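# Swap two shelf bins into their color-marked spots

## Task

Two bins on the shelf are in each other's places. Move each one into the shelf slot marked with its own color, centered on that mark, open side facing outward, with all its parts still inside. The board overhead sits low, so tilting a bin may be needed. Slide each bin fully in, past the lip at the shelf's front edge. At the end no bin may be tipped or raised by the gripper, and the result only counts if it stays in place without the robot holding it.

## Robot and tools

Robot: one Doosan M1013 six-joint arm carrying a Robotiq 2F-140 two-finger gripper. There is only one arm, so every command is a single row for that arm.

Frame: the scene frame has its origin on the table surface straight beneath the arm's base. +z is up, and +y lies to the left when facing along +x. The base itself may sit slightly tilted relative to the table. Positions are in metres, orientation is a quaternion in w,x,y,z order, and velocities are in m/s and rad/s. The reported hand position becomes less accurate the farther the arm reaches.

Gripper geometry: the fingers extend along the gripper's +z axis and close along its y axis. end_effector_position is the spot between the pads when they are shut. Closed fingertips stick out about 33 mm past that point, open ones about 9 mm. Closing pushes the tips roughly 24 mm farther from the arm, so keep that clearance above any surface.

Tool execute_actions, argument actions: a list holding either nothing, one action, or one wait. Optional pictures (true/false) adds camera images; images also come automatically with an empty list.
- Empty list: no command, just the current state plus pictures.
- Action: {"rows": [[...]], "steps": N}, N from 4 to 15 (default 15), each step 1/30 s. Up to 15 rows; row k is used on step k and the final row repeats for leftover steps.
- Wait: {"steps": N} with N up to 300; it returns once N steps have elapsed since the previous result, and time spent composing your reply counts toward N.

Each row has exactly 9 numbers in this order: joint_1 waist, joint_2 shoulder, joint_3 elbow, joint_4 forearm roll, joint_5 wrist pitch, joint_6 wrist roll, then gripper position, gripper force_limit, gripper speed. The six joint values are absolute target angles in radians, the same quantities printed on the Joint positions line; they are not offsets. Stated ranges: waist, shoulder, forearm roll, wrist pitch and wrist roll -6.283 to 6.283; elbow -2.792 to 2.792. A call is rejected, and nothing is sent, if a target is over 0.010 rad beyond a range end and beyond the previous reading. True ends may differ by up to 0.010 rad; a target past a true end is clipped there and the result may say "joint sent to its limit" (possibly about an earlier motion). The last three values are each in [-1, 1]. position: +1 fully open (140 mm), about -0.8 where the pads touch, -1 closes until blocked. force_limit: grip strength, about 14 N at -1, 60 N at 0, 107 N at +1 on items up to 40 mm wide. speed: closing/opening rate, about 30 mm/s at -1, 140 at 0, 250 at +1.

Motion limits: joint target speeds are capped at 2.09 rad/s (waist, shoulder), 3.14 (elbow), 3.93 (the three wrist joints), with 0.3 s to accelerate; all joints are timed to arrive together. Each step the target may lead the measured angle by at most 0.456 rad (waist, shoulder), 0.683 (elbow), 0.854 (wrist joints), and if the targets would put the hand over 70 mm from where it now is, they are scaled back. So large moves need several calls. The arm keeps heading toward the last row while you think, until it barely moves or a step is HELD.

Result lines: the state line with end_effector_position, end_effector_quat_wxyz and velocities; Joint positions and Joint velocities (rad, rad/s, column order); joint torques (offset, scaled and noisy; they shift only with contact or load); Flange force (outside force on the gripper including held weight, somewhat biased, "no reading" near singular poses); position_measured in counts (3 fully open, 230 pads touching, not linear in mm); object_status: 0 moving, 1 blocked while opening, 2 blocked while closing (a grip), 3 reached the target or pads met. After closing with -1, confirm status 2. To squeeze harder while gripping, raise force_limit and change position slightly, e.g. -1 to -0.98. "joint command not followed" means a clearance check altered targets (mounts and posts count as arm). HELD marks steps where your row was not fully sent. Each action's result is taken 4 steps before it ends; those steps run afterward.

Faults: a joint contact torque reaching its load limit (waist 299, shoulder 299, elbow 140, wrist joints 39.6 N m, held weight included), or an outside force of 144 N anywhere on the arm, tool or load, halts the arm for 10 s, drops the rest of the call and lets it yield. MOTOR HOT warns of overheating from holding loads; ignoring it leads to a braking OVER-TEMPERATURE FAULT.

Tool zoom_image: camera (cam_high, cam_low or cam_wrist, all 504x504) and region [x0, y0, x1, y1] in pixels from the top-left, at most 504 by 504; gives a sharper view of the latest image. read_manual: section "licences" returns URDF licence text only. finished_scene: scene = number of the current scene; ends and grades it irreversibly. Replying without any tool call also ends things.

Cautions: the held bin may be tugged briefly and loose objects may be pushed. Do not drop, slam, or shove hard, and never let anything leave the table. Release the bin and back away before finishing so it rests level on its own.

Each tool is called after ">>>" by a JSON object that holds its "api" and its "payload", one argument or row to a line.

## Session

>>> {"api": "execute_actions", "payload": {
  "actions": []
}}

Scene clock: 0.00 s of 14400.00 s.
end_effector_position=(+0.8880, +0.3703, +0.1172) position_measured=3 object_status=3 end_effector_quat_wxyz=(+0.510, +0.108, +0.853, -0.005) end_effector_velocity=(+0.000, +0.000, +0.001) end_effector_angular_velocity=(+0.000, -0.002, -0.000)
Joint positions: [ 0.524  0.586  1.804 -1.863  0.619  0.847]
Joint velocities: [-0.    -0.001 -0.001 -0.     0.    -0.   ]
Joint torques (N m, as the joint torque sensors report them, + toward a larger angle): no reading
Flange force (N, the push that the arm receives, along the gripper's own x y z axes): no reading

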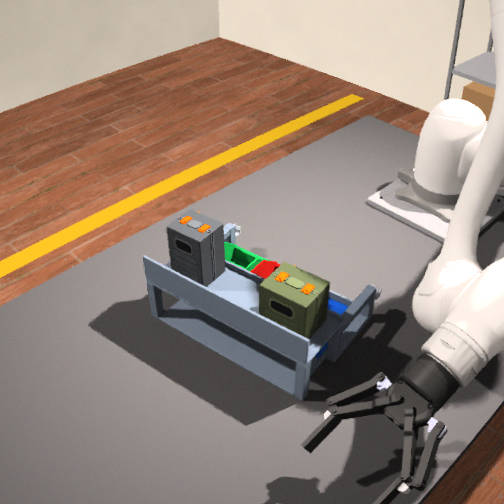

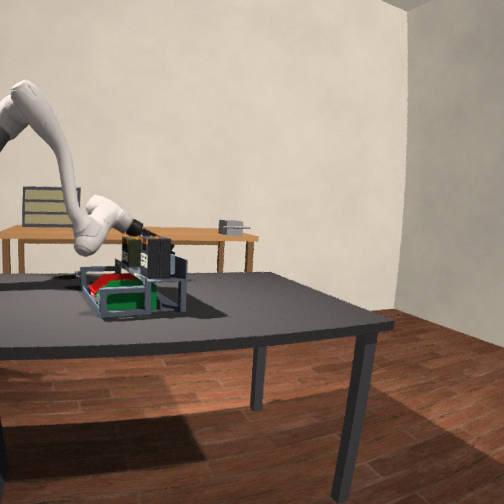

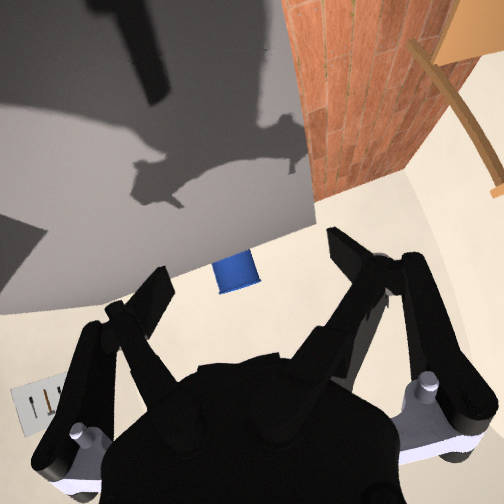

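Raise first, then view.

>>> {"api": "execute_actions", "payload": {
  "actions": [
    {"rows":[[0.524,0.1,1.804,-1.863,0.619,0.847,1,0,0]]}
  ]
}}

>>> {"api": "execute_actions", "payload": {
  "actions": [
    {"steps":15}
  ]
}}

>>> {"api": "execute_actions", "payload": {
  "actions": [
    {"rows":[[-0.09,-0.032,1.981,0,1.193,1.505,0,0,0]]}
  ]
}}

>>> {"api": "execute_actions", "payload": {
  "actions": [
    {"steps":60}
  ],
  "pictures": true
}}

Scene clock: 0.50 s of 14400.00 s.
end_effector_position=(+0.8830, +0.3679, +0.2847) position_measured=3 object_status=3 end_effector_quat_wxyz=(+0.567, +0.131, +0.812, +0.042) end_effector_velocity=(-0.059, -0.034, +0.559) end_effector_angular_velocity=(+0.309, -0.504, +0.002)
Joint positions: [ 0.524  0.409  1.804 -1.863  0.619  0.847]
Joint velocities: [ 0.    -0.591 -0.001 -0.     0.    -0.001]
Joint torques (N m, as the joint torque sensors report them, + toward a larger angle): [ -2.65 -72.49 -29.01  -2.63   1.91   0.07]
Flange force (N, the push that the arm receives, along the gripper's own x y z axes): [-4.1 6.2 -1.9]
Steps of this call (steps 1 to 4: nothing new was sent; steps 5 to 15: the first 11 steps of this action). Readings (joint positions | what the end effector reports):
5: [0.524 0.586 1.804 -1.863 0.619 0.847] | position_measured=3 object_status=3
6: [0.524 0.582 1.804 -1.863 0.619 0.847] | position_measured=3 object_status=3
8: [0.524 0.552 1.804 -1.863 0.619 0.847] | position_measured=3 object_status=3
12: [0.524 0.470 1.804 -1.863 0.619 0.847] | position_measured=3 object_status=3
15: the state above

Scene clock: 1.00 s of 14400.00 s.
end_effector_position=(+0.8191, +0.3294, +0.5547) position_measured=3 object_status=3 end_effector_quat_wxyz=(+0.653, +0.168, +0.729, +0.121) end_effector_velocity=(-0.134, -0.082, +0.353) end_effector_angular_velocity=(+0.208, -0.347, +0.001)
Joint positions: [ 0.524  0.114  1.804 -1.863  0.619  0.847]
Joint velocities: [ 0.    -0.407  0.002 -0.002  0.002 -0.002]
Joint torques (N m, as the joint torque sensors report them, + toward a larger angle): [ -7.59 -19.4  -27.88  -2.34   1.25   0.5 ]
Flange force (N, the push that the arm receives, along the gripper's own x y z axes): [-4.7 10.6 -2.4]
Kept back: nothing.
Steps of this call (steps 1 to 4: the last 4 steps of your previous action; steps 5 to 15: the robot went on to your last target). Readings (joint positions | what the end effector reports):
1: [0.524 0.389 1.804 -1.863 0.619 0.847] | position_measured=3 object_status=3
2: [0.524 0.370 1.804 -1.863 0.619 0.847] | position_measured=3 object_status=3
4: [0.524 0.329 1.804 -1.863 0.619 0.847] | position_measured=3 object_status=3
8: [0.524 0.249 1.804 -1.863 0.619 0.847] | position_measured=3 object_status=3
15: the state above

Scene clock: 1.37 s of 14400.00 s.
end_effector_position=(+0.8050, +0.1386, +0.5233) position_measured=75 object_status=0 end_effector_quat_wxyz=(+0.614, +0.421, +0.658, +0.113) end_effector_velocity=(-0.110, -0.574, -0.169) end_effector_angular_velocity=(+1.061, +0.088, -1.292)
Joint positions: [ 0.386  0.067  1.852 -1.603  0.775  1.026]
Joint velocities: [-0.465 -0.106  0.139  0.864  0.446  0.513]
Joint torques (N m, as the joint torque sensors report them, + toward a larger angle): [ -2.83 -43.33 -37.27  -1.83   1.37   0.08]
Flange force (N, the push that the arm receives, along the gripper's own x y z axes): [-2.1 4.2 -4.8]
Steps of this call (steps 1 to 11: the first 11 steps of this action). Readings (joint positions | what the end effector reports):
1: [0.524 0.104 1.804 -1.863 0.619 0.847] | position_measured=3 object_status=0
2: [0.520 0.099 1.805 -1.856 0.624 0.852] | position_measured=6 object_status=0
4: [0.493 0.095 1.816 -1.803 0.659 0.893] | position_measured=22 object_status=0
8: [0.432 0.078 1.838 -1.690 0.728 0.972] | position_measured=52 object_status=0
11: the state above

Scene clock: 3.37 s of 14400.00 s.
end_effector_position=(+0.5005, +0.0039, +0.2502) position_measured=129 object_status=3 end_effector_quat_wxyz=(+0.002, +1.000, +0.001, +0.000) end_effector_velocity=(+0.000, +0.000, +0.000) end_effector_angular_velocity=(+0.000, -0.000, -0.001)
Joint positions: [-0.09  -0.032  1.981 -0.     1.193  1.505]
Joint velocities: [-0.  0. -0.  0. -0.  0.]
Joint torques (N m, as the joint torque sensors report them, + toward a larger angle): [ -1.71 -31.1  -35.52   3.58   0.76   0.31]
Flange force (N, the push that the arm receives, along the gripper's own x y z axes): [-1.5 -2.4 -5.4]
Kept back: nothing.
Steps of this call (steps 1 to 4: the last 4 steps of your previous action; steps 5 to 60: the robot went on to your last target). Readings (joint positions | what the end effector reports):
1: [0.370 0.063 1.857 -1.574 0.790 1.043] | position_measured=82 object_status=0
2: [0.354 0.060 1.861 -1.544 0.805 1.060] | position_measured=90 object_status=0
4: [0.322 0.053 1.870 -1.483 0.833 1.092] | position_measured=105 object_status=0
8: [0.259 0.040 1.887 -1.349 0.888 1.155] | position_measured=129 object_status=0
60: the state above
The arm was judged still, so your last target was given up. Only a new action makes it travel on or press farther. Fingers that are still opening or closing keep moving.

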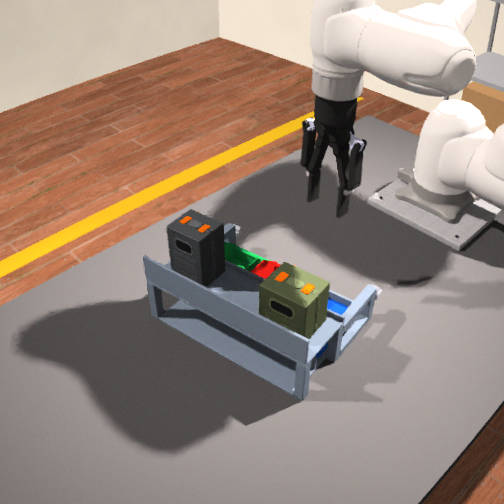

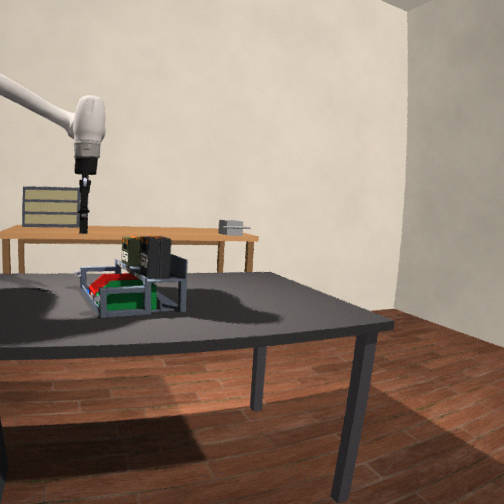

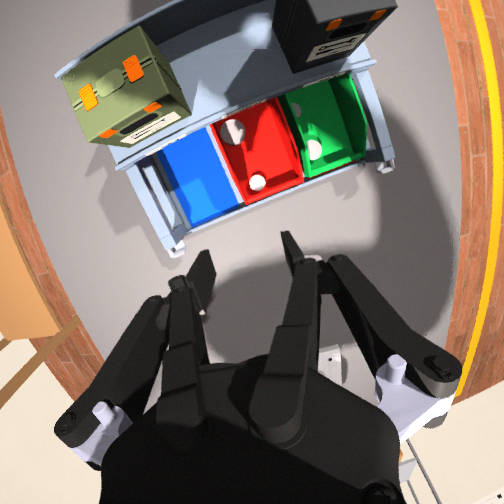

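>>> {"api": "execute_actions", "payload": {
  "actions": [
    {"rows":[[-0.066,0.17,1.9845,0,0.987,1.404,-0.45,0.6,0]]}
  ]
}}

>>> {"api": "execute_actions", "payload": {
  "actions": [
    {"rows":[[-0.066,0.17,1.9845,0,0.987,1.404,-0.45,0.6,0],[-0.066,0.17,1.9845,0,0.987,1.404,-0.45,0.6,0],[-0.066,0.17,1.9845,0,0.987,1.404,-0.45,0.6,0],[-0.066,0.205,2.015,0,0.921,1.404,-0.45,0.6,0]]}
  ],
  "pictures": true
}}

Scene clock: 4.20 s of 14400.00 s.
end_effector_position=(+0.5702, +0.0124, +0.1432) position_measured=186 object_status=0 end_effector_quat_wxyz=(+0.002, +0.998, +0.062, +0.000) end_effector_velocity=(+0.079, +0.015, -0.152) end_effector_angular_velocity=(+0.000, +0.004, +0.163)
Joint positions: [-0.067  0.164  1.985  0.     0.993  1.407]
Joint velocities: [ 0.032  0.265  0.003  0.    -0.265 -0.131]
Joint torques (N m, as the joint torque sensors report them, + toward a larger angle): [  0.77 -90.57 -39.09   3.61   0.94   0.21]
Flange force (N, the push that the arm receives, along the gripper's own x y z axes): [3.8 -4.8 -5.1]
Steps of this call (steps 1 to 14: nothing new was sent; steps 15 to 25: the first 11 steps of this action). Readings (joint positions | what the end effector reports):
15: [-0.090 -0.032 1.981 0.000 1.193 1.505] | position_measured=129 object_status=0
16: [-0.089 -0.028 1.981 0.000 1.189 1.504] | position_measured=132 object_status=0
18: [-0.086 0.002 1.981 0.000 1.157 1.488] | position_measured=147 object_status=0
22: [-0.073 0.109 1.983 0.000 1.050 1.435] | position_measured=177 object_status=0
25: the state above

Scene clock: 4.70 s of 14400.00 s.
end_effector_position=(+0.5724, +0.0126, +0.1059) position_measured=186 object_status=3 end_effector_quat_wxyz=(+0.002, +0.998, +0.064, +0.000) end_effector_velocity=(+0.001, +0.000, +0.000) end_effector_angular_velocity=(+0.000, -0.002, +0.000)
Joint positions: [-0.066  0.205  2.015 -0.     0.921  1.404]
Joint velocities: [ 0.    -0.     0.     0.    -0.002 -0.   ]
Joint torques (N m, as the joint torque sensors report them, + toward a larger angle): [  1.09 -55.1  -32.64   2.72   0.26  -0.2 ]
Flange force (N, the push that the arm receives, along the gripper's own x y z axes): [-0.1 0.8 -2.1]
Steps of this call (steps 1 to 4: the last 4 steps of your previous action; steps 5 to 15: the first 11 steps of this action). Readings (joint positions | what the end effector reports):
5: [-0.066 0.170 1.985 0.000 0.987 1.404] | position_measured=186 object_status=3
6: [-0.066 0.170 1.985 0.000 0.987 1.404] | position_measured=186 object_status=3
8: [-0.066 0.170 1.985 0.000 0.987 1.404] | position_measured=186 object_status=3
12: [-0.066 0.204 2.014 -0.000 0.924 1.404] | position_measured=186 object_status=3
15: the state above

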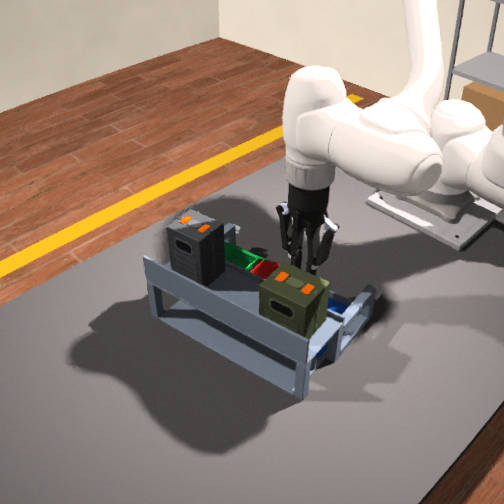

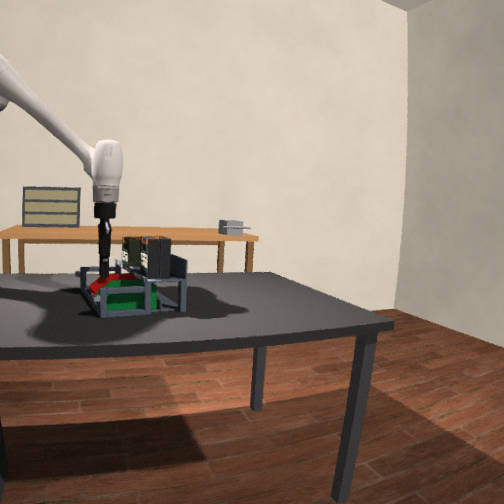

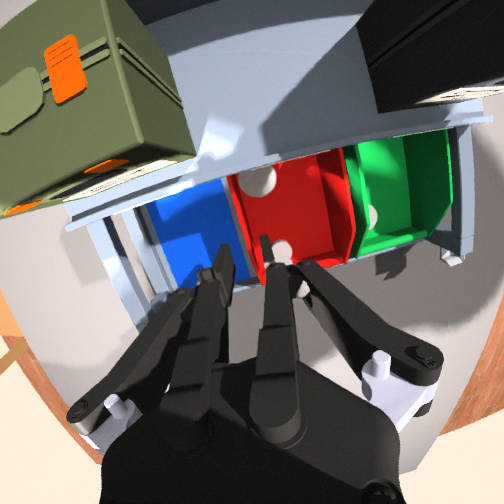

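>>> {"api": "execute_actions", "payload": {
  "actions": [
    {"rows":[[-0.07,0.205,2.015,0,0.921,1.355,-0.6,0.6,0],[-0.07,0.205,2.015,0,0.921,1.355,-0.6,0.6,0],[-0.07,0.205,2.015,0,0.921,1.355,-0.6,0.6,0],[-0.07,0.205,2.015,0,0.921,1.355,-0.6,0.6,0],[-0.07,0.233,2.035,0,0.874,1.355,-0.6,0.6,0]]}
  ],
  "pictures": true
}}

>>> {"api": "zoom_image", "payload": {
  "camera": "cam_wrist",
  "region": [150, 130, 400, 330]
}}

>>> {"api": "zoom_image", "payload": {
  "camera": "cam_low",
  "region": [70, 250, 200, 325]
}}

Scene clock: 11.40 s of 14400.00 s.
end_effector_position=(+0.5724, +0.0103, +0.0813) position_measured=205 object_status=0 end_effector_quat_wxyz=(+0.002, +0.996, +0.086, +0.000) end_effector_velocity=(+0.001, +0.000, +0.000) end_effector_angular_velocity=(+0.000, -0.003, +0.000)
Joint positions: [-0.07   0.233  2.035  0.     0.874  1.355]
Joint velocities: [ 0.     0.    -0.001  0.    -0.002 -0.001]
Joint torques (N m, as the joint torque sensors report them, + toward a larger angle): [ -3.84 -53.23 -30.73   3.49   0.5    0.15]
Flange force (N, the push that the arm receives, along the gripper's own x y z axes): [0.5 -5.9 -4.3]
Steps of this call (steps 1 to 4: the last 4 steps of your previous action; steps 5 to 15: the robot went on to your last target; steps 16 to 90: nothing new was sent; then 3.33 s passed at rest; steps 91 to 101: the first 11 steps of this action). Readings (joint positions | what the end effector reports):
91: [-0.066 0.205 2.015 0.000 0.921 1.404] | position_measured=186 object_status=0
92: [-0.067 0.205 2.015 0.000 0.921 1.396] | position_measured=189 object_status=0
94: [-0.069 0.205 2.015 0.000 0.921 1.361] | position_measured=203 object_status=0
98: [-0.070 0.229 2.032 0.000 0.881 1.355] | position_measured=205 object_status=0
101: the state above

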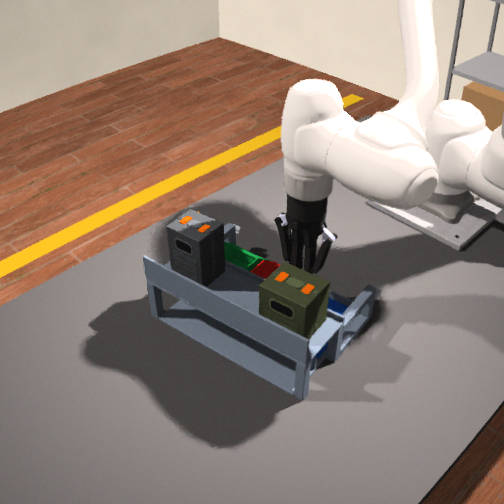

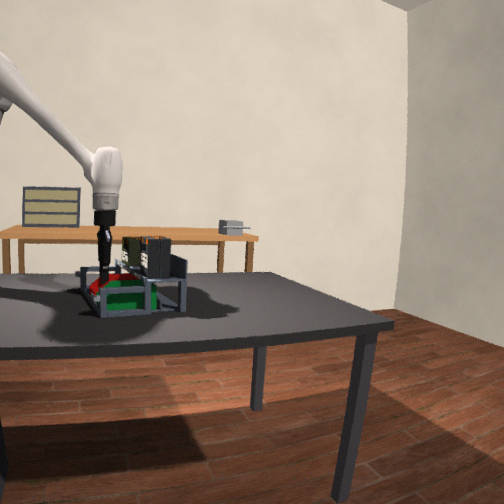

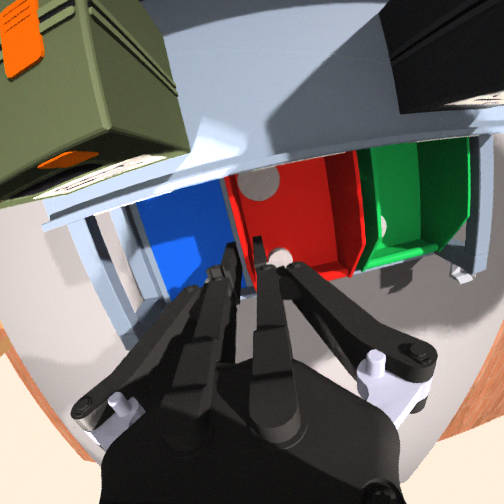

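Region (150, 130, 400, 330) of cam_wrist's 504x504 image, scaled by 2.016, with more detail than that image has; it fills the top 403 rows of this view, and the rest is white.

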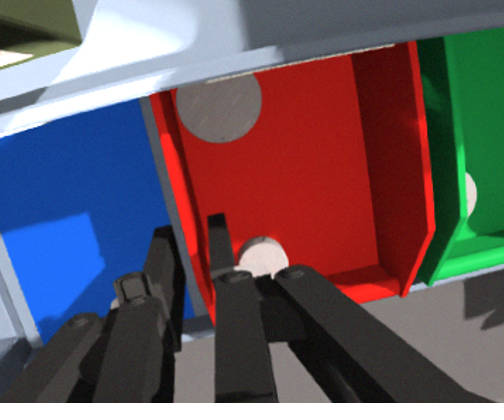

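Region (70, 250, 200, 325) of cam_low's 504x504 image, scaled by 3.877, with more detail than that image has; it fills the top 291 rows of this view, and the rest is white.

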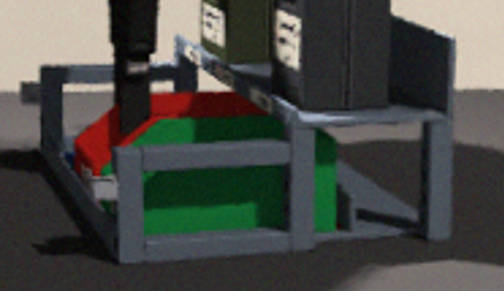

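>>> {"api": "execute_actions", "payload": {
  "actions": [
    {"rows":[[-0.07,0.239,2.039,0,0.864,1.355,-0.6,0.6,0],[-0.07,0.239,2.039,0,0.864,1.355,-0.6,0.6,0],[-0.07,0.244,2.0425,0,0.855,1.355,-0.6,0.6,0],[-0.07,0.244,2.0425,0,0.855,1.355,-0.6,0.6,0],[-0.07,0.244,2.0425,0,0.855,1.355,-0.6,0.6,0],[-0.07,0.244,2.0425,0,0.855,1.355,-1,0.6,-0.5]]}
  ]
}}

>>> {"api": "execute_actions", "payload": {
  "actions": [
    {"steps":8}
  ]
}}

>>> {"api": "execute_actions", "payload": {
  "actions": [
    {"rows":[[-0.066,0.257,2.0176,-0.008,0.899,1.363,-1,0.6,-0.5],[-0.066,0.257,2.0176,-0.008,0.899,1.363,-1,0.6,-0.5],[-0.0615,0.2705,1.9927,-0.016,0.9435,1.372,-1,0.6,-0.5],[-0.0615,0.2705,1.9927,-0.016,0.9435,1.372,-1,0.6,-0.5],[-0.057,0.284,1.9677,-0.025,0.988,1.38,-1,0.6,-0.5],[-0.057,0.284,1.9677,-0.025,0.988,1.38,-1,0.6,-0.5],[-0.053,0.297,1.9428,-0.033,1.032,1.389,-1,0.6,-0.5]]}
  ],
  "pictures": true
}}

>>> {"api": "zoom_image", "payload": {
  "camera": "cam_low",
  "region": [70, 250, 200, 325]
}}

Scene clock: 12.03 s of 14400.00 s.
end_effector_position=(+0.5726, +0.0102, +0.0719) position_measured=225 object_status=0 end_effector_quat_wxyz=(+0.002, +0.996, +0.086, +0.000) end_effector_velocity=(+0.000, -0.000, +0.000) end_effector_angular_velocity=(-0.001, -0.001, +0.001)
Joint positions: [-0.07   0.244  2.042 -0.     0.855  1.355]
Joint velocities: [ 0.    -0.     0.    -0.001 -0.001 -0.   ]
Joint torques (N m, as the joint torque sensors report them, + toward a larger angle): [ -1.55 -47.64 -26.67   2.68   0.22   0.1 ]
Flange force (N, the push that the arm receives, along the gripper's own x y z axes): [-2.7 -2.5 -14.3]
Steps of this call (steps 1 to 4: the last 4 steps of your previous action; steps 5 to 8: the robot went on to your last target; steps 9 to 19: the first 11 steps of this action). Readings (joint positions | what the end effector reports):
9: [-0.070 0.233 2.035 0.000 0.874 1.355] | position_measured=205 object_status=3
10: [-0.070 0.235 2.036 0.000 0.869 1.355] | position_measured=205 object_status=3
12: [-0.070 0.241 2.040 -0.000 0.860 1.355] | position_measured=205 object_status=3
16: [-0.070 0.244 2.042 -0.000 0.855 1.355] | position_measured=211 object_status=0
19: the state above

Scene clock: 12.30 s of 14400.00 s.
end_effector_position=(+0.5726, +0.0102, +0.0719) position_measured=231 object_status=3 end_effector_quat_wxyz=(+0.002, +0.996, +0.086, +0.000) end_effector_velocity=(-0.001, -0.000, -0.001) end_effector_angular_velocity=(-0.000, +0.001, +0.001)
Joint positions: [-0.07   0.244  2.042 -0.     0.855  1.355]
Joint velocities: [ 0.     0.     0.001 -0.001  0.    -0.001]
Joint torques (N m, as the joint torque sensors report them, + toward a larger angle): [ -0.93 -46.27 -24.31   2.47   0.12  -0.06]
Flange force (N, the push that the arm receives, along the gripper's own x y z axes): [-0.2 -1.4 -17.1]
Kept back: nothing.
Steps of this call (steps 1 to 4: the last 4 steps of your previous action; steps 5 to 8: the robot went on to your last target). Readings (joint positions | what the end effector reports):
1: [-0.070 0.244 2.042 -0.000 0.855 1.355] | position_measured=229 object_status=0
2: [-0.070 0.244 2.042 -0.000 0.855 1.355] | position_measured=231 object_status=0
4: [-0.070 0.244 2.042 -0.000 0.855 1.355] | position_measured=231 object_status=0
8: the state above

Scene clock: 12.67 s of 14400.00 s.
end_effector_position=(+0.5772, +0.0105, +0.0859) position_measured=231 object_status=3 end_effector_quat_wxyz=(+0.008, +0.994, +0.087, -0.066) end_effector_velocity=(-0.003, -0.001, +0.002) end_effector_angular_velocity=(-0.009, +0.028, +0.002)
Joint positions: [-0.053  0.297  1.943 -0.033  1.031  1.389]
Joint velocities: [ 0.004  0.007 -0.012 -0.011  0.033  0.007]
Joint torques (N m, as the joint torque sensors report them, + toward a larger angle): [ -1.31 -65.24 -22.51   1.75   2.64   0.18]
Flange force (N, the push that the arm receives, along the gripper's own x y z axes): [1.4 -2.5 -5.3]
Steps of this call (steps 1 to 11: the first 11 steps of this action). Readings (joint positions | what the end effector reports):
1: [-0.070 0.244 2.042 -0.000 0.855 1.355] | position_measured=231 object_status=3
2: [-0.069 0.246 2.039 -0.001 0.862 1.355] | position_measured=231 object_status=3
4: [-0.065 0.258 2.015 -0.009 0.904 1.364] | position_measured=231 object_status=3
8: [-0.057 0.286 1.964 -0.026 0.994 1.381] | position_measured=231 object_status=3
11: the state above

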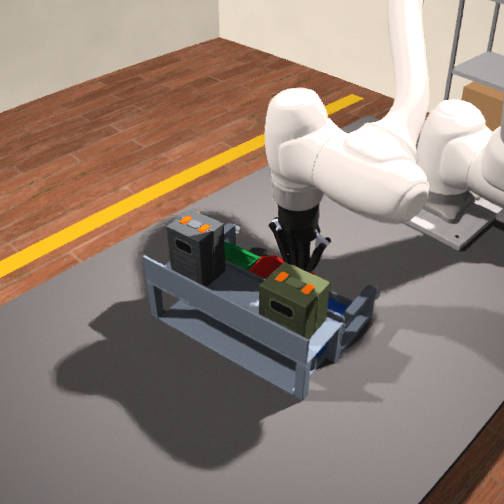

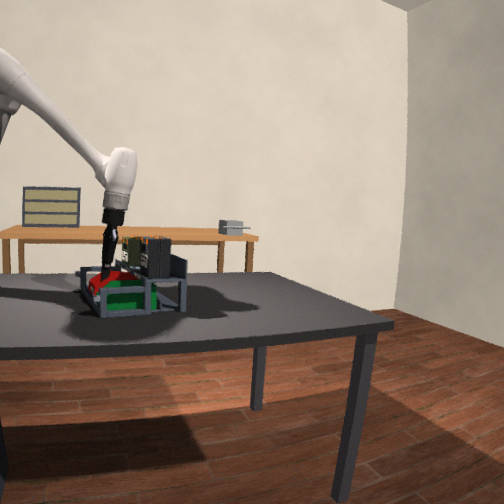

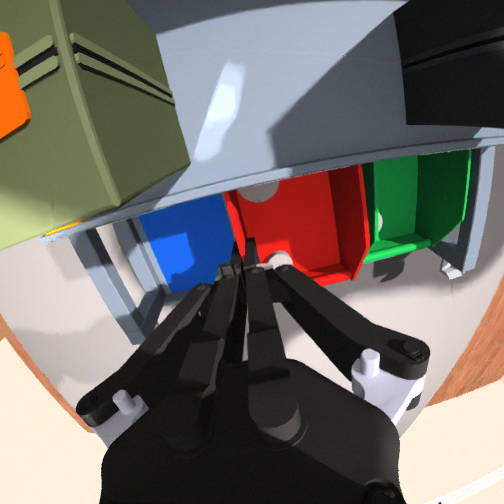

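Region (70, 250, 200, 325) of cam_low's 504x504 image, scaled by 3.877, with more detail than that image has; it fills the top 291 rows of this view, and the rest is white.

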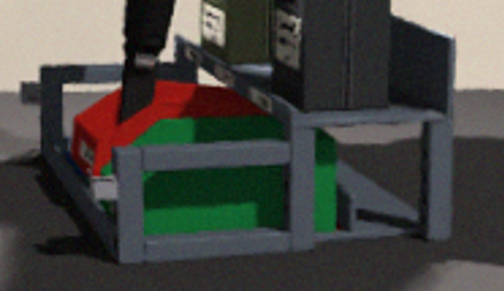

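Pull slowly.

>>> {"api": "execute_actions", "payload": {
  "actions": [
    {"rows":[[-0.055,0.29,1.951,-0.033,1.031,1.387,-1,0.6,-0.5],[-0.055,0.29,1.951,-0.033,1.031,1.387,-1,0.6,-0.5],[-0.055,0.29,1.951,-0.033,1.031,1.387,-1,0.6,-0.5],[-0.0565,0.283,1.96,-0.033,1.029,1.3855,-1,0.6,-0.5],[-0.0565,0.283,1.96,-0.033,1.029,1.3855,-1,0.6,-0.5],[-0.0565,0.283,1.96,-0.033,1.029,1.3855,-1,0.6,-0.5],[-0.058,0.276,1.968,-0.033,1.028,1.384,-1,0.6,-0.5],[-0.058,0.276,1.968,-0.033,1.028,1.384,-1,0.6,-0.5],[-0.06,0.269,1.977,-0.033,1.026,1.382,-1,0.6,-0.5]]}
  ]
}}

>>> {"api": "execute_actions", "payload": {
  "actions": [
    {"rows":[[-0.0635,0.2545,1.994,-0.033,1.0235,1.3785,-1,0.6,-0.5],[-0.0635,0.2545,1.994,-0.033,1.0235,1.3785,-1,0.6,-0.5],[-0.067,0.24,2.011,-0.033,1.021,1.375,-1,0.6,-0.5],[-0.067,0.24,2.011,-0.033,1.021,1.375,-1,0.6,-0.5],[-0.0705,0.226,2.028,-0.033,1.018,1.3715,-1,0.6,-0.5],[-0.0705,0.226,2.028,-0.033,1.018,1.3715,-1,0.6,-0.5],[-0.074,0.212,2.0447,-0.033,1.015,1.368,-1,0.6,-0.5]]}
  ],
  "pictures": true
}}

Scene clock: 13.27 s of 14400.00 s.
end_effector_position=(+0.5590, +0.0072, +0.0882) position_measured=231 object_status=3 end_effector_quat_wxyz=(+0.008, +0.994, +0.087, -0.066) end_effector_velocity=(-0.035, -0.007, +0.004) end_effector_angular_velocity=(+0.002, -0.003, +0.000)
Joint positions: [-0.06   0.27   1.976 -0.033  1.026  1.382]
Joint velocities: [-0.014 -0.054  0.065  0.    -0.014 -0.014]
Joint torques (N m, as the joint torque sensors report them, + toward a larger angle): [ -3.   -52.18 -37.34   3.49  -0.12  -0.15]
Flange force (N, the push that the arm receives, along the gripper's own x y z axes): [4.7 -2.8 3.5]
Steps of this call (steps 1 to 4: the last 4 steps of your previous action; steps 5 to 7: the robot went on to your last target; steps 8 to 18: the first 11 steps of this action). Readings (joint positions | what the end effector reports):
8: [-0.053 0.297 1.943 -0.033 1.032 1.389] | position_measured=231 object_status=3
9: [-0.054 0.295 1.946 -0.033 1.032 1.389] | position_measured=231 object_status=3
11: [-0.055 0.290 1.951 -0.033 1.031 1.388] | position_measured=231 object_status=3
15: [-0.057 0.280 1.963 -0.033 1.029 1.385] | position_measured=231 object_status=3
18: the state above

Scene clock: 13.77 s of 14400.00 s.
end_effector_position=(+0.5207, +0.0011, +0.0921) position_measured=231 object_status=3 end_effector_quat_wxyz=(+0.007, +0.994, +0.087, -0.066) end_effector_velocity=(-0.000, -0.001, -0.000) end_effector_angular_velocity=(-0.000, -0.003, +0.000)
Joint positions: [-0.074  0.212  2.044 -0.033  1.015  1.368]
Joint velocities: [-0.002 -0.002  0.002 -0.001 -0.004 -0.002]
Joint torques (N m, as the joint torque sensors report them, + toward a larger angle): [ -0.08 -48.28 -32.67   2.67   0.67  -0.02]
Flange force (N, the push that the arm receives, along the gripper's own x y z axes): [-1.7 0.1 -0.5]
Steps of this call (steps 1 to 4: the last 4 steps of your previous action; steps 5 to 15: the first 11 steps of this action). Readings (joint positions | what the end effector reports):
5: [-0.060 0.269 1.977 -0.033 1.026 1.382] | position_measured=231 object_status=3
6: [-0.061 0.265 1.981 -0.033 1.025 1.381] | position_measured=231 object_status=3
8: [-0.064 0.251 1.999 -0.033 1.023 1.378] | position_measured=231 object_status=3
12: [-0.072 0.222 2.033 -0.033 1.017 1.370] | position_measured=231 object_status=3
15: the state above

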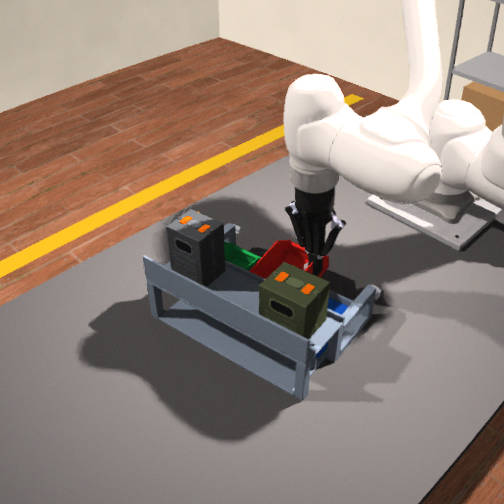

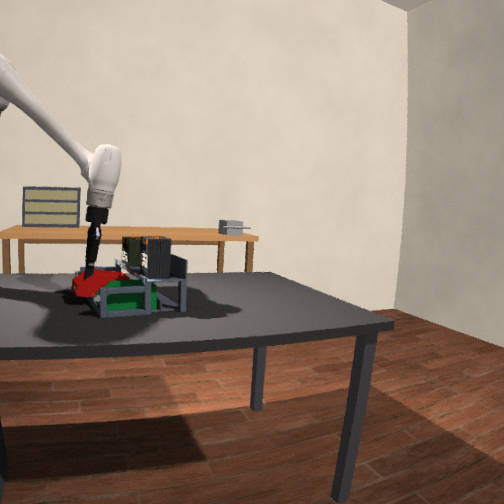

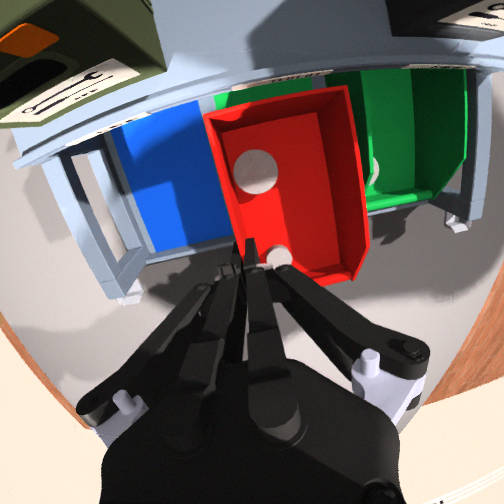

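>>> {"api": "execute_actions", "payload": {
  "actions": [
    {"rows":[[-0.087,0.14,2.083,-0.016,0.983,1.346,-1,0.6,-0.5],[-0.087,0.14,2.083,-0.016,0.983,1.346,-1,0.6,-0.5],[-0.087,0.14,2.083,-0.016,0.983,1.346,-1,0.6,-0.5],[-0.087,0.14,2.083,-0.016,0.983,1.346,-1,0.6,-0.5],[-0.1,0.072,2.12,0,0.95,1.325,-1,0.6,-0.5]],"steps":12}
  ]
}}

>>> {"api": "execute_actions", "payload": {
  "actions": [
    {"rows":[[-0.194,-0.1385,2.343,0,0.937,1.231,-1,0.6,-0.5]]}
  ]
}}

>>> {"api": "execute_actions", "payload": {
  "actions": [
    {"rows":[[-0.194,-0.1385,2.343,0,0.937,1.231,-1,0.6,-0.5],[-0.194,-0.11,2.363,0,0.888,1.231,-1,0.6,-0.5],[-0.194,-0.11,2.363,0,0.888,1.231,-1,0.6,-0.5],[-0.194,-0.11,2.363,0,0.888,1.231,-1,0.6,-0.5],[-0.194,-0.082,2.383,0,0.84,1.231,-1,0.6,-0.5],[-0.194,-0.082,2.383,0,0.84,1.231,-1,0.6,-0.5],[-0.194,-0.082,2.383,0,0.84,1.231,-1,0.6,-0.5],[-0.194,-0.064,2.396,0,0.8095,1.231,-1,0.6,-0.5]]}
  ]
}}

>>> {"api": "execute_actions", "payload": {
  "actions": [
    {"steps":6}
  ],
  "pictures": true
}}

>>> {"api": "zoom_image", "payload": {
  "camera": "cam_low",
  "region": [0, 250, 130, 325]
}}

Scene clock: 14.30 s of 14400.00 s.
end_effector_position=(+0.5034, -0.0010, +0.1246) position_measured=231 object_status=3 end_effector_quat_wxyz=(+0.002, +0.996, +0.087, -0.010) end_effector_velocity=(-0.079, -0.011, +0.137) end_effector_angular_velocity=(+0.067, -0.499, -0.008)
Joint positions: [-0.096  0.094  2.108 -0.005  0.961  1.332]
Joint velocities: [-0.1   -0.527  0.284  0.119 -0.251 -0.159]
Joint torques (N m, as the joint torque sensors report them, + toward a larger angle): [ -3.91 -14.91 -31.67   2.76   0.32  -0.04]
Flange force (N, the push that the arm receives, along the gripper's own x y z axes): [0.5 -1.1 0.3]
Steps of this call (steps 1 to 4: the last 4 steps of your previous action; steps 5 to 8: the robot went on to your last target; steps 9 to 16: the first 8 steps of this action). Readings (joint positions | what the end effector reports):
9: [-0.074 0.212 2.045 -0.033 1.015 1.368] | position_measured=231 object_status=3
10: [-0.075 0.208 2.047 -0.032 1.013 1.367] | position_measured=231 object_status=3
12: [-0.080 0.178 2.063 -0.025 1.000 1.357] | position_measured=231 object_status=3
16: the state above

Scene clock: 14.80 s of 14400.00 s.
end_effector_position=(+0.3712, -0.0256, +0.1210) position_measured=231 object_status=3 end_effector_quat_wxyz=(+0.002, +0.996, +0.086, +0.000) end_effector_velocity=(-0.208, -0.022, -0.033) end_effector_angular_velocity=(-0.002, -0.007, -0.003)
Joint positions: [-0.19  -0.13   2.333  0.     0.938  1.235]
Joint velocities: [-0.149 -0.333  0.347 -0.    -0.022 -0.146]
Joint torques (N m, as the joint torque sensors report them, + toward a larger angle): [ -7.06   3.74 -48.16   4.44  -1.21   0.41]
Flange force (N, the push that the arm receives, along the gripper's own x y z axes): [1.4 -10.5 2.9]
Steps of this call (steps 1 to 4: the last 4 steps of your previous action; steps 5 to 15: the first 11 steps of this action). Readings (joint positions | what the end effector reports):
5: [-0.100 0.072 2.120 -0.000 0.950 1.325] | position_measured=231 object_status=3
6: [-0.102 0.068 2.125 0.000 0.950 1.323] | position_measured=231 object_status=3
8: [-0.116 0.037 2.157 0.000 0.948 1.309] | position_measured=231 object_status=3
12: [-0.163 -0.069 2.269 0.000 0.941 1.262] | position_measured=231 object_status=3
15: the state above

Scene clock: 15.30 s of 14400.00 s.
end_effector_position=(+0.3655, -0.0264, +0.0705) position_measured=231 object_status=3 end_effector_quat_wxyz=(+0.002, +0.996, +0.086, +0.000) end_effector_velocity=(-0.001, +0.000, -0.032) end_effector_angular_velocity=(+0.001, +0.004, +0.000)
Joint positions: [-0.194 -0.065  2.396 -0.     0.811  1.231]
Joint velocities: [ 0.     0.052  0.031 -0.    -0.079  0.   ]
Joint torques (N m, as the joint torque sensors report them, + toward a larger angle): [  2.8  -47.95 -43.28   3.45   0.35   0.31]
Flange force (N, the push that the arm receives, along the gripper's own x y z axes): [-0.2 0.3 6.9]
Steps of this call (steps 1 to 4: the last 4 steps of your previous action; steps 5 to 15: the first 11 steps of this action). Readings (joint positions | what the end effector reports):
5: [-0.194 -0.138 2.343 0.000 0.937 1.231] | position_measured=231 object_status=3
6: [-0.194 -0.138 2.343 0.000 0.937 1.231] | position_measured=231 object_status=3
8: [-0.194 -0.125 2.353 0.000 0.912 1.231] | position_measured=231 object_status=3
12: [-0.194 -0.084 2.382 -0.000 0.844 1.231] | position_measured=231 object_status=3
15: the state above

Scene clock: 15.50 s of 14400.00 s.
end_effector_position=(+0.3657, -0.0264, +0.0701) position_measured=231 object_status=3 end_effector_quat_wxyz=(+0.002, +0.996, +0.086, +0.000) end_effector_velocity=(+0.000, -0.000, +0.000) end_effector_angular_velocity=(-0.000, -0.001, -0.000)
Joint positions: [-0.194 -0.064  2.396 -0.     0.81   1.231]
Joint velocities: [ 0.     0.    -0.    -0.    -0.001  0.   ]
Joint torques (N m, as the joint torque sensors report them, + toward a larger angle): [ -0.79 -23.94 -29.87   2.72   0.61   0.14]
Flange force (N, the push that the arm receives, along the gripper's own x y z axes): [2.1 -0.9 1.8]
Kept back: nothing.
Steps of this call (steps 1 to 4: the last 4 steps of your previous action; steps 5 to 6: the robot went on to your last target). Readings (joint positions | what the end effector reports):
1: [-0.194 -0.064 2.396 -0.000 0.810 1.231] | position_measured=231 object_status=3
2: [-0.194 -0.064 2.396 -0.000 0.810 1.231] | position_measured=231 object_status=3
4: [-0.194 -0.064 2.396 -0.000 0.810 1.231] | position_measured=231 object_status=3
6: the state above

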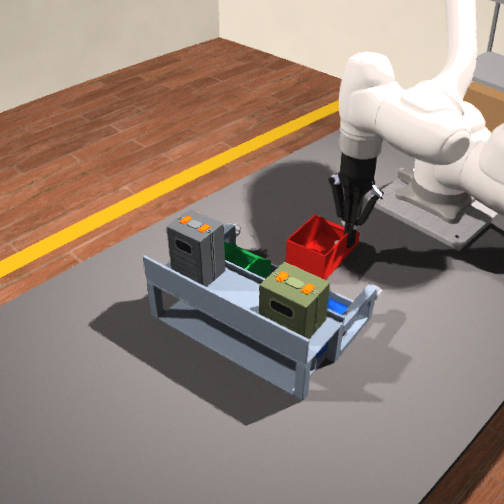

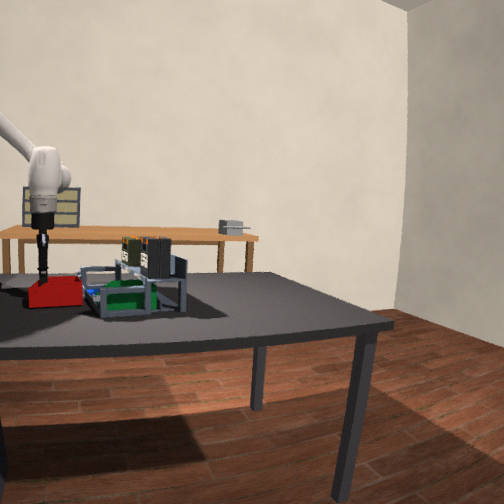

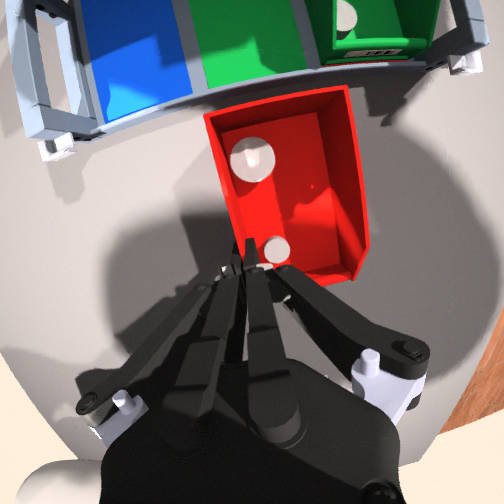

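Region (0, 250, 130, 325) of cam_low's 504x504 image, scaled by 3.877, with more detail than that image has; it fills the top 291 rows of this view, and the rest is white.

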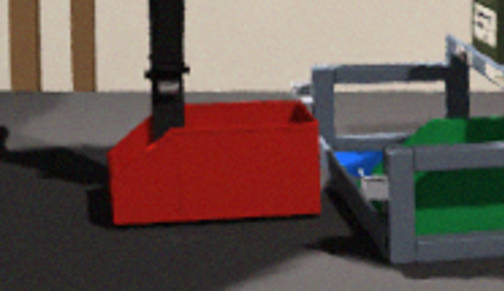

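>>> {"api": "execute_actions", "payload": {
  "actions": [
    {"rows":[[-0.194,-0.061,2.398,0,0.8045,1.231,-1,0.6,-0.5],[-0.194,-0.061,2.398,0,0.8045,1.231,-1,0.6,-0.5],[-0.194,-0.061,2.398,0,0.8045,1.231,-1,0.6,-0.5],[-0.194,-0.061,2.398,0,0.8045,1.231,-1,0.6,-0.5],[-0.194,-0.061,2.398,0,0.8045,1.231,-0.6,0.6,-0.5]],"steps":13}
  ]
}}

>>> {"api": "execute_actions", "payload": {
  "actions": [
    {"rows":[[-0.194,-0.175,2.315,0,1.002,1.231,-0.5,0.6,0]]}
  ]
}}

>>> {"api": "execute_actions", "payload": {
  "actions": [
    {"rows":[[-0.243,0.2074,1.9378,0,0.9964,1.182,-0.5,0.6,0]]}
  ]
}}

>>> {"api": "execute_actions", "payload": {
  "actions": [
    {"steps":15}
  ]
}}

>>> {"api": "execute_actions", "payload": {
  "actions": [
    {"rows":[[-0.243,0.245,1.969,0,0.928,1.182,-0.5,0.6,0]]}
  ],
  "pictures": true
}}

>>> {"api": "zoom_image", "payload": {
  "camera": "cam_wrist",
  "region": [150, 130, 400, 330]
}}

Scene clock: 16.10 s of 14400.00 s.
end_effector_position=(+0.3657, -0.0264, +0.0682) position_measured=215 object_status=0 end_effector_quat_wxyz=(+0.002, +0.996, +0.086, +0.000) end_effector_velocity=(-0.001, +0.000, -0.000) end_effector_angular_velocity=(+0.000, +0.001, +0.001)
Joint positions: [-0.194 -0.061  2.398 -0.     0.804  1.231]
Joint velocities: [ 0.     0.     0.001  0.     0.    -0.001]
Joint torques (N m, as the joint torque sensors report them, + toward a larger angle): [ -1.72 -20.83 -29.     2.63   0.83   0.32]
Flange force (N, the push that the arm receives, along the gripper's own x y z axes): [-1.5 -3.8 -3.7]
Steps of this call (steps 1 to 9: the robot went on to your last target; steps 10 to 18: the first 9 steps of this action). Readings (joint positions | what the end effector reports):
10: [-0.194 -0.064 2.396 -0.000 0.809 1.231] | position_measured=231 object_status=3
11: [-0.194 -0.062 2.397 -0.000 0.807 1.231] | position_measured=231 object_status=3
13: [-0.194 -0.061 2.398 -0.000 0.805 1.231] | position_measured=231 object_status=3
17: [-0.194 -0.061 2.398 -0.000 0.804 1.231] | position_measured=220 object_status=0
18: the state above

Scene clock: 16.60 s of 14400.00 s.
end_effector_position=(+0.3633, -0.0257, +0.1461) position_measured=192 object_status=3 end_effector_quat_wxyz=(+0.002, +0.996, +0.086, +0.000) end_effector_velocity=(-0.002, +0.000, -0.000) end_effector_angular_velocity=(+0.000, +0.003, -0.001)
Joint positions: [-0.194 -0.175  2.315  0.     1.002  1.231]
Joint velocities: [-0.    -0.001  0.001 -0.     0.003  0.001]
Joint torques (N m, as the joint torque sensors report them, + toward a larger angle): [ -2.94 -13.42 -31.78   2.9    0.41  -0.13]
Flange force (N, the push that the arm receives, along the gripper's own x y z axes): [2.1 -7.2 -4.7]
Steps of this call (steps 1 to 4: the last 4 steps of your previous action; steps 5 to 15: the first 11 steps of this action). Readings (joint positions | what the end effector reports):
5: [-0.194 -0.061 2.398 -0.000 0.805 1.231] | position_measured=205 object_status=0
6: [-0.194 -0.065 2.396 -0.000 0.812 1.231] | position_measured=201 object_status=0
8: [-0.194 -0.095 2.373 -0.000 0.865 1.231] | position_measured=192 object_status=0
12: [-0.194 -0.173 2.317 0.000 0.997 1.231] | position_measured=192 object_status=0
15: the state above

Scene clock: 17.10 s of 14400.00 s.
end_effector_position=(+0.4979, -0.0630, +0.1538) position_measured=192 object_status=3 end_effector_quat_wxyz=(+0.002, +0.996, +0.086, +0.000) end_effector_velocity=(+0.471, -0.145, -0.030) end_effector_angular_velocity=(+0.001, +0.003, -0.001)
Joint positions: [-0.223  0.05   2.093 -0.     0.999  1.202]
Joint velocities: [-0.102  0.794 -0.78  -0.    -0.012 -0.101]
Joint torques (N m, as the joint torque sensors report them, + toward a larger angle): [ -3.39 -37.22 -31.42   3.36   0.37  -0.23]
Flange force (N, the push that the arm receives, along the gripper's own x y z axes): [5.4 -4.8 -1.7]
Steps of this call (steps 1 to 4: the last 4 steps of your previous action; steps 5 to 15: the first 11 steps of this action). Readings (joint positions | what the end effector reports):
5: [-0.194 -0.175 2.315 0.000 1.002 1.231] | position_measured=192 object_status=3
6: [-0.194 -0.171 2.311 -0.000 1.002 1.230] | position_measured=192 object_status=3
8: [-0.198 -0.140 2.280 -0.000 1.002 1.226] | position_measured=192 object_status=3
12: [-0.212 -0.031 2.172 -0.000 1.000 1.212] | position_measured=192 object_status=3
15: the state above

Scene clock: 17.60 s of 14400.00 s.
end_effector_position=(+0.5904, -0.0937, +0.1404) position_measured=192 object_status=3 end_effector_quat_wxyz=(+0.002, +0.996, +0.086, +0.000) end_effector_velocity=(+0.000, -0.000, +0.000) end_effector_angular_velocity=(-0.000, -0.000, -0.001)
Joint positions: [-0.243  0.207  1.938 -0.     0.996  1.182]
Joint velocities: [-0.     0.    -0.001  0.     0.     0.001]
Joint torques (N m, as the joint torque sensors report them, + toward a larger angle): [ -0.83 -55.5  -32.78   3.13   0.65   0.18]
Flange force (N, the push that the arm receives, along the gripper's own x y z axes): [3.0 0.3 -1.5]
Kept back: nothing.
Steps of this call (steps 1 to 4: the last 4 steps of your previous action; steps 5 to 15: the robot went on to your last target). Readings (joint positions | what the end effector reports):
1: [-0.226 0.077 2.067 -0.000 0.998 1.199] | position_measured=192 object_status=3
2: [-0.230 0.103 2.040 -0.000 0.998 1.195] | position_measured=192 object_status=3
4: [-0.236 0.156 1.988 -0.000 0.997 1.189] | position_measured=192 object_status=3
8: [-0.243 0.207 1.938 -0.000 0.996 1.182] | position_measured=192 object_status=3
15: the state above

Scene clock: 17.97 s of 14400.00 s.
end_effector_position=(+0.5909, -0.0940, +0.1034) position_measured=192 object_status=3 end_effector_quat_wxyz=(+0.002, +0.996, +0.086, -0.000) end_effector_velocity=(-0.000, -0.000, -0.000) end_effector_angular_velocity=(-0.000, +0.000, +0.000)
Joint positions: [-0.243  0.245  1.969 -0.     0.928  1.182]
Joint velocities: [ 0.     0.     0.001 -0.    -0.001 -0.   ]
Joint torques (N m, as the joint torque sensors report them, + toward a larger angle): [  0.17 -57.19 -31.05   2.67   0.49  -0.05]
Flange force (N, the push that the arm receives, along the gripper's own x y z axes): [2.0 1.3 -2.9]
Steps of this call (steps 1 to 11: the first 11 steps of this action). Readings (joint positions | what the end effector reports):
1: [-0.243 0.207 1.938 -0.000 0.996 1.182] | position_measured=192 object_status=3
2: [-0.243 0.211 1.940 0.000 0.989 1.182] | position_measured=192 object_status=3
4: [-0.243 0.235 1.961 0.000 0.945 1.182] | position_measured=192 object_status=3
8: [-0.243 0.245 1.969 -0.000 0.928 1.182] | position_measured=192 object_status=3
11: the state above

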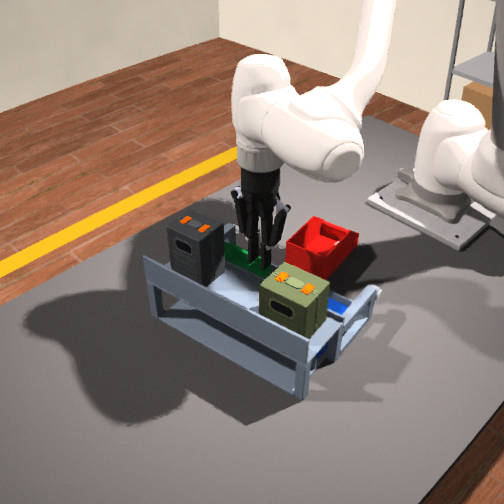

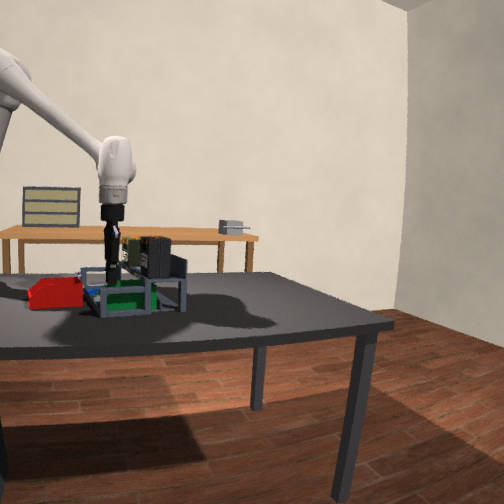

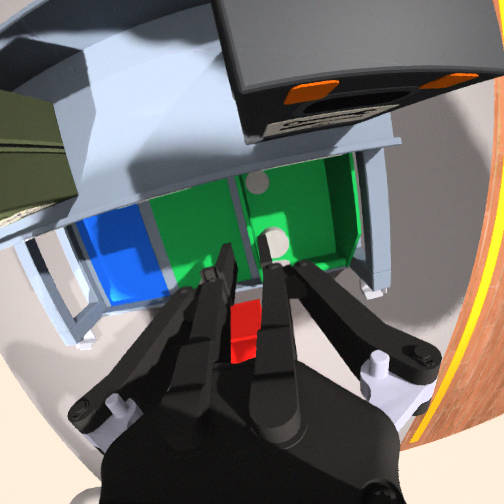

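Region (150, 130, 400, 330) of cam_wrist's 504x504 image, scaled by 2.016, with more detail than that image has; it fills the top 403 rows of this view, and the rest is white.

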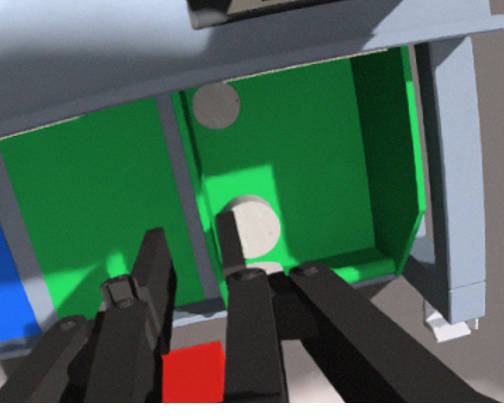

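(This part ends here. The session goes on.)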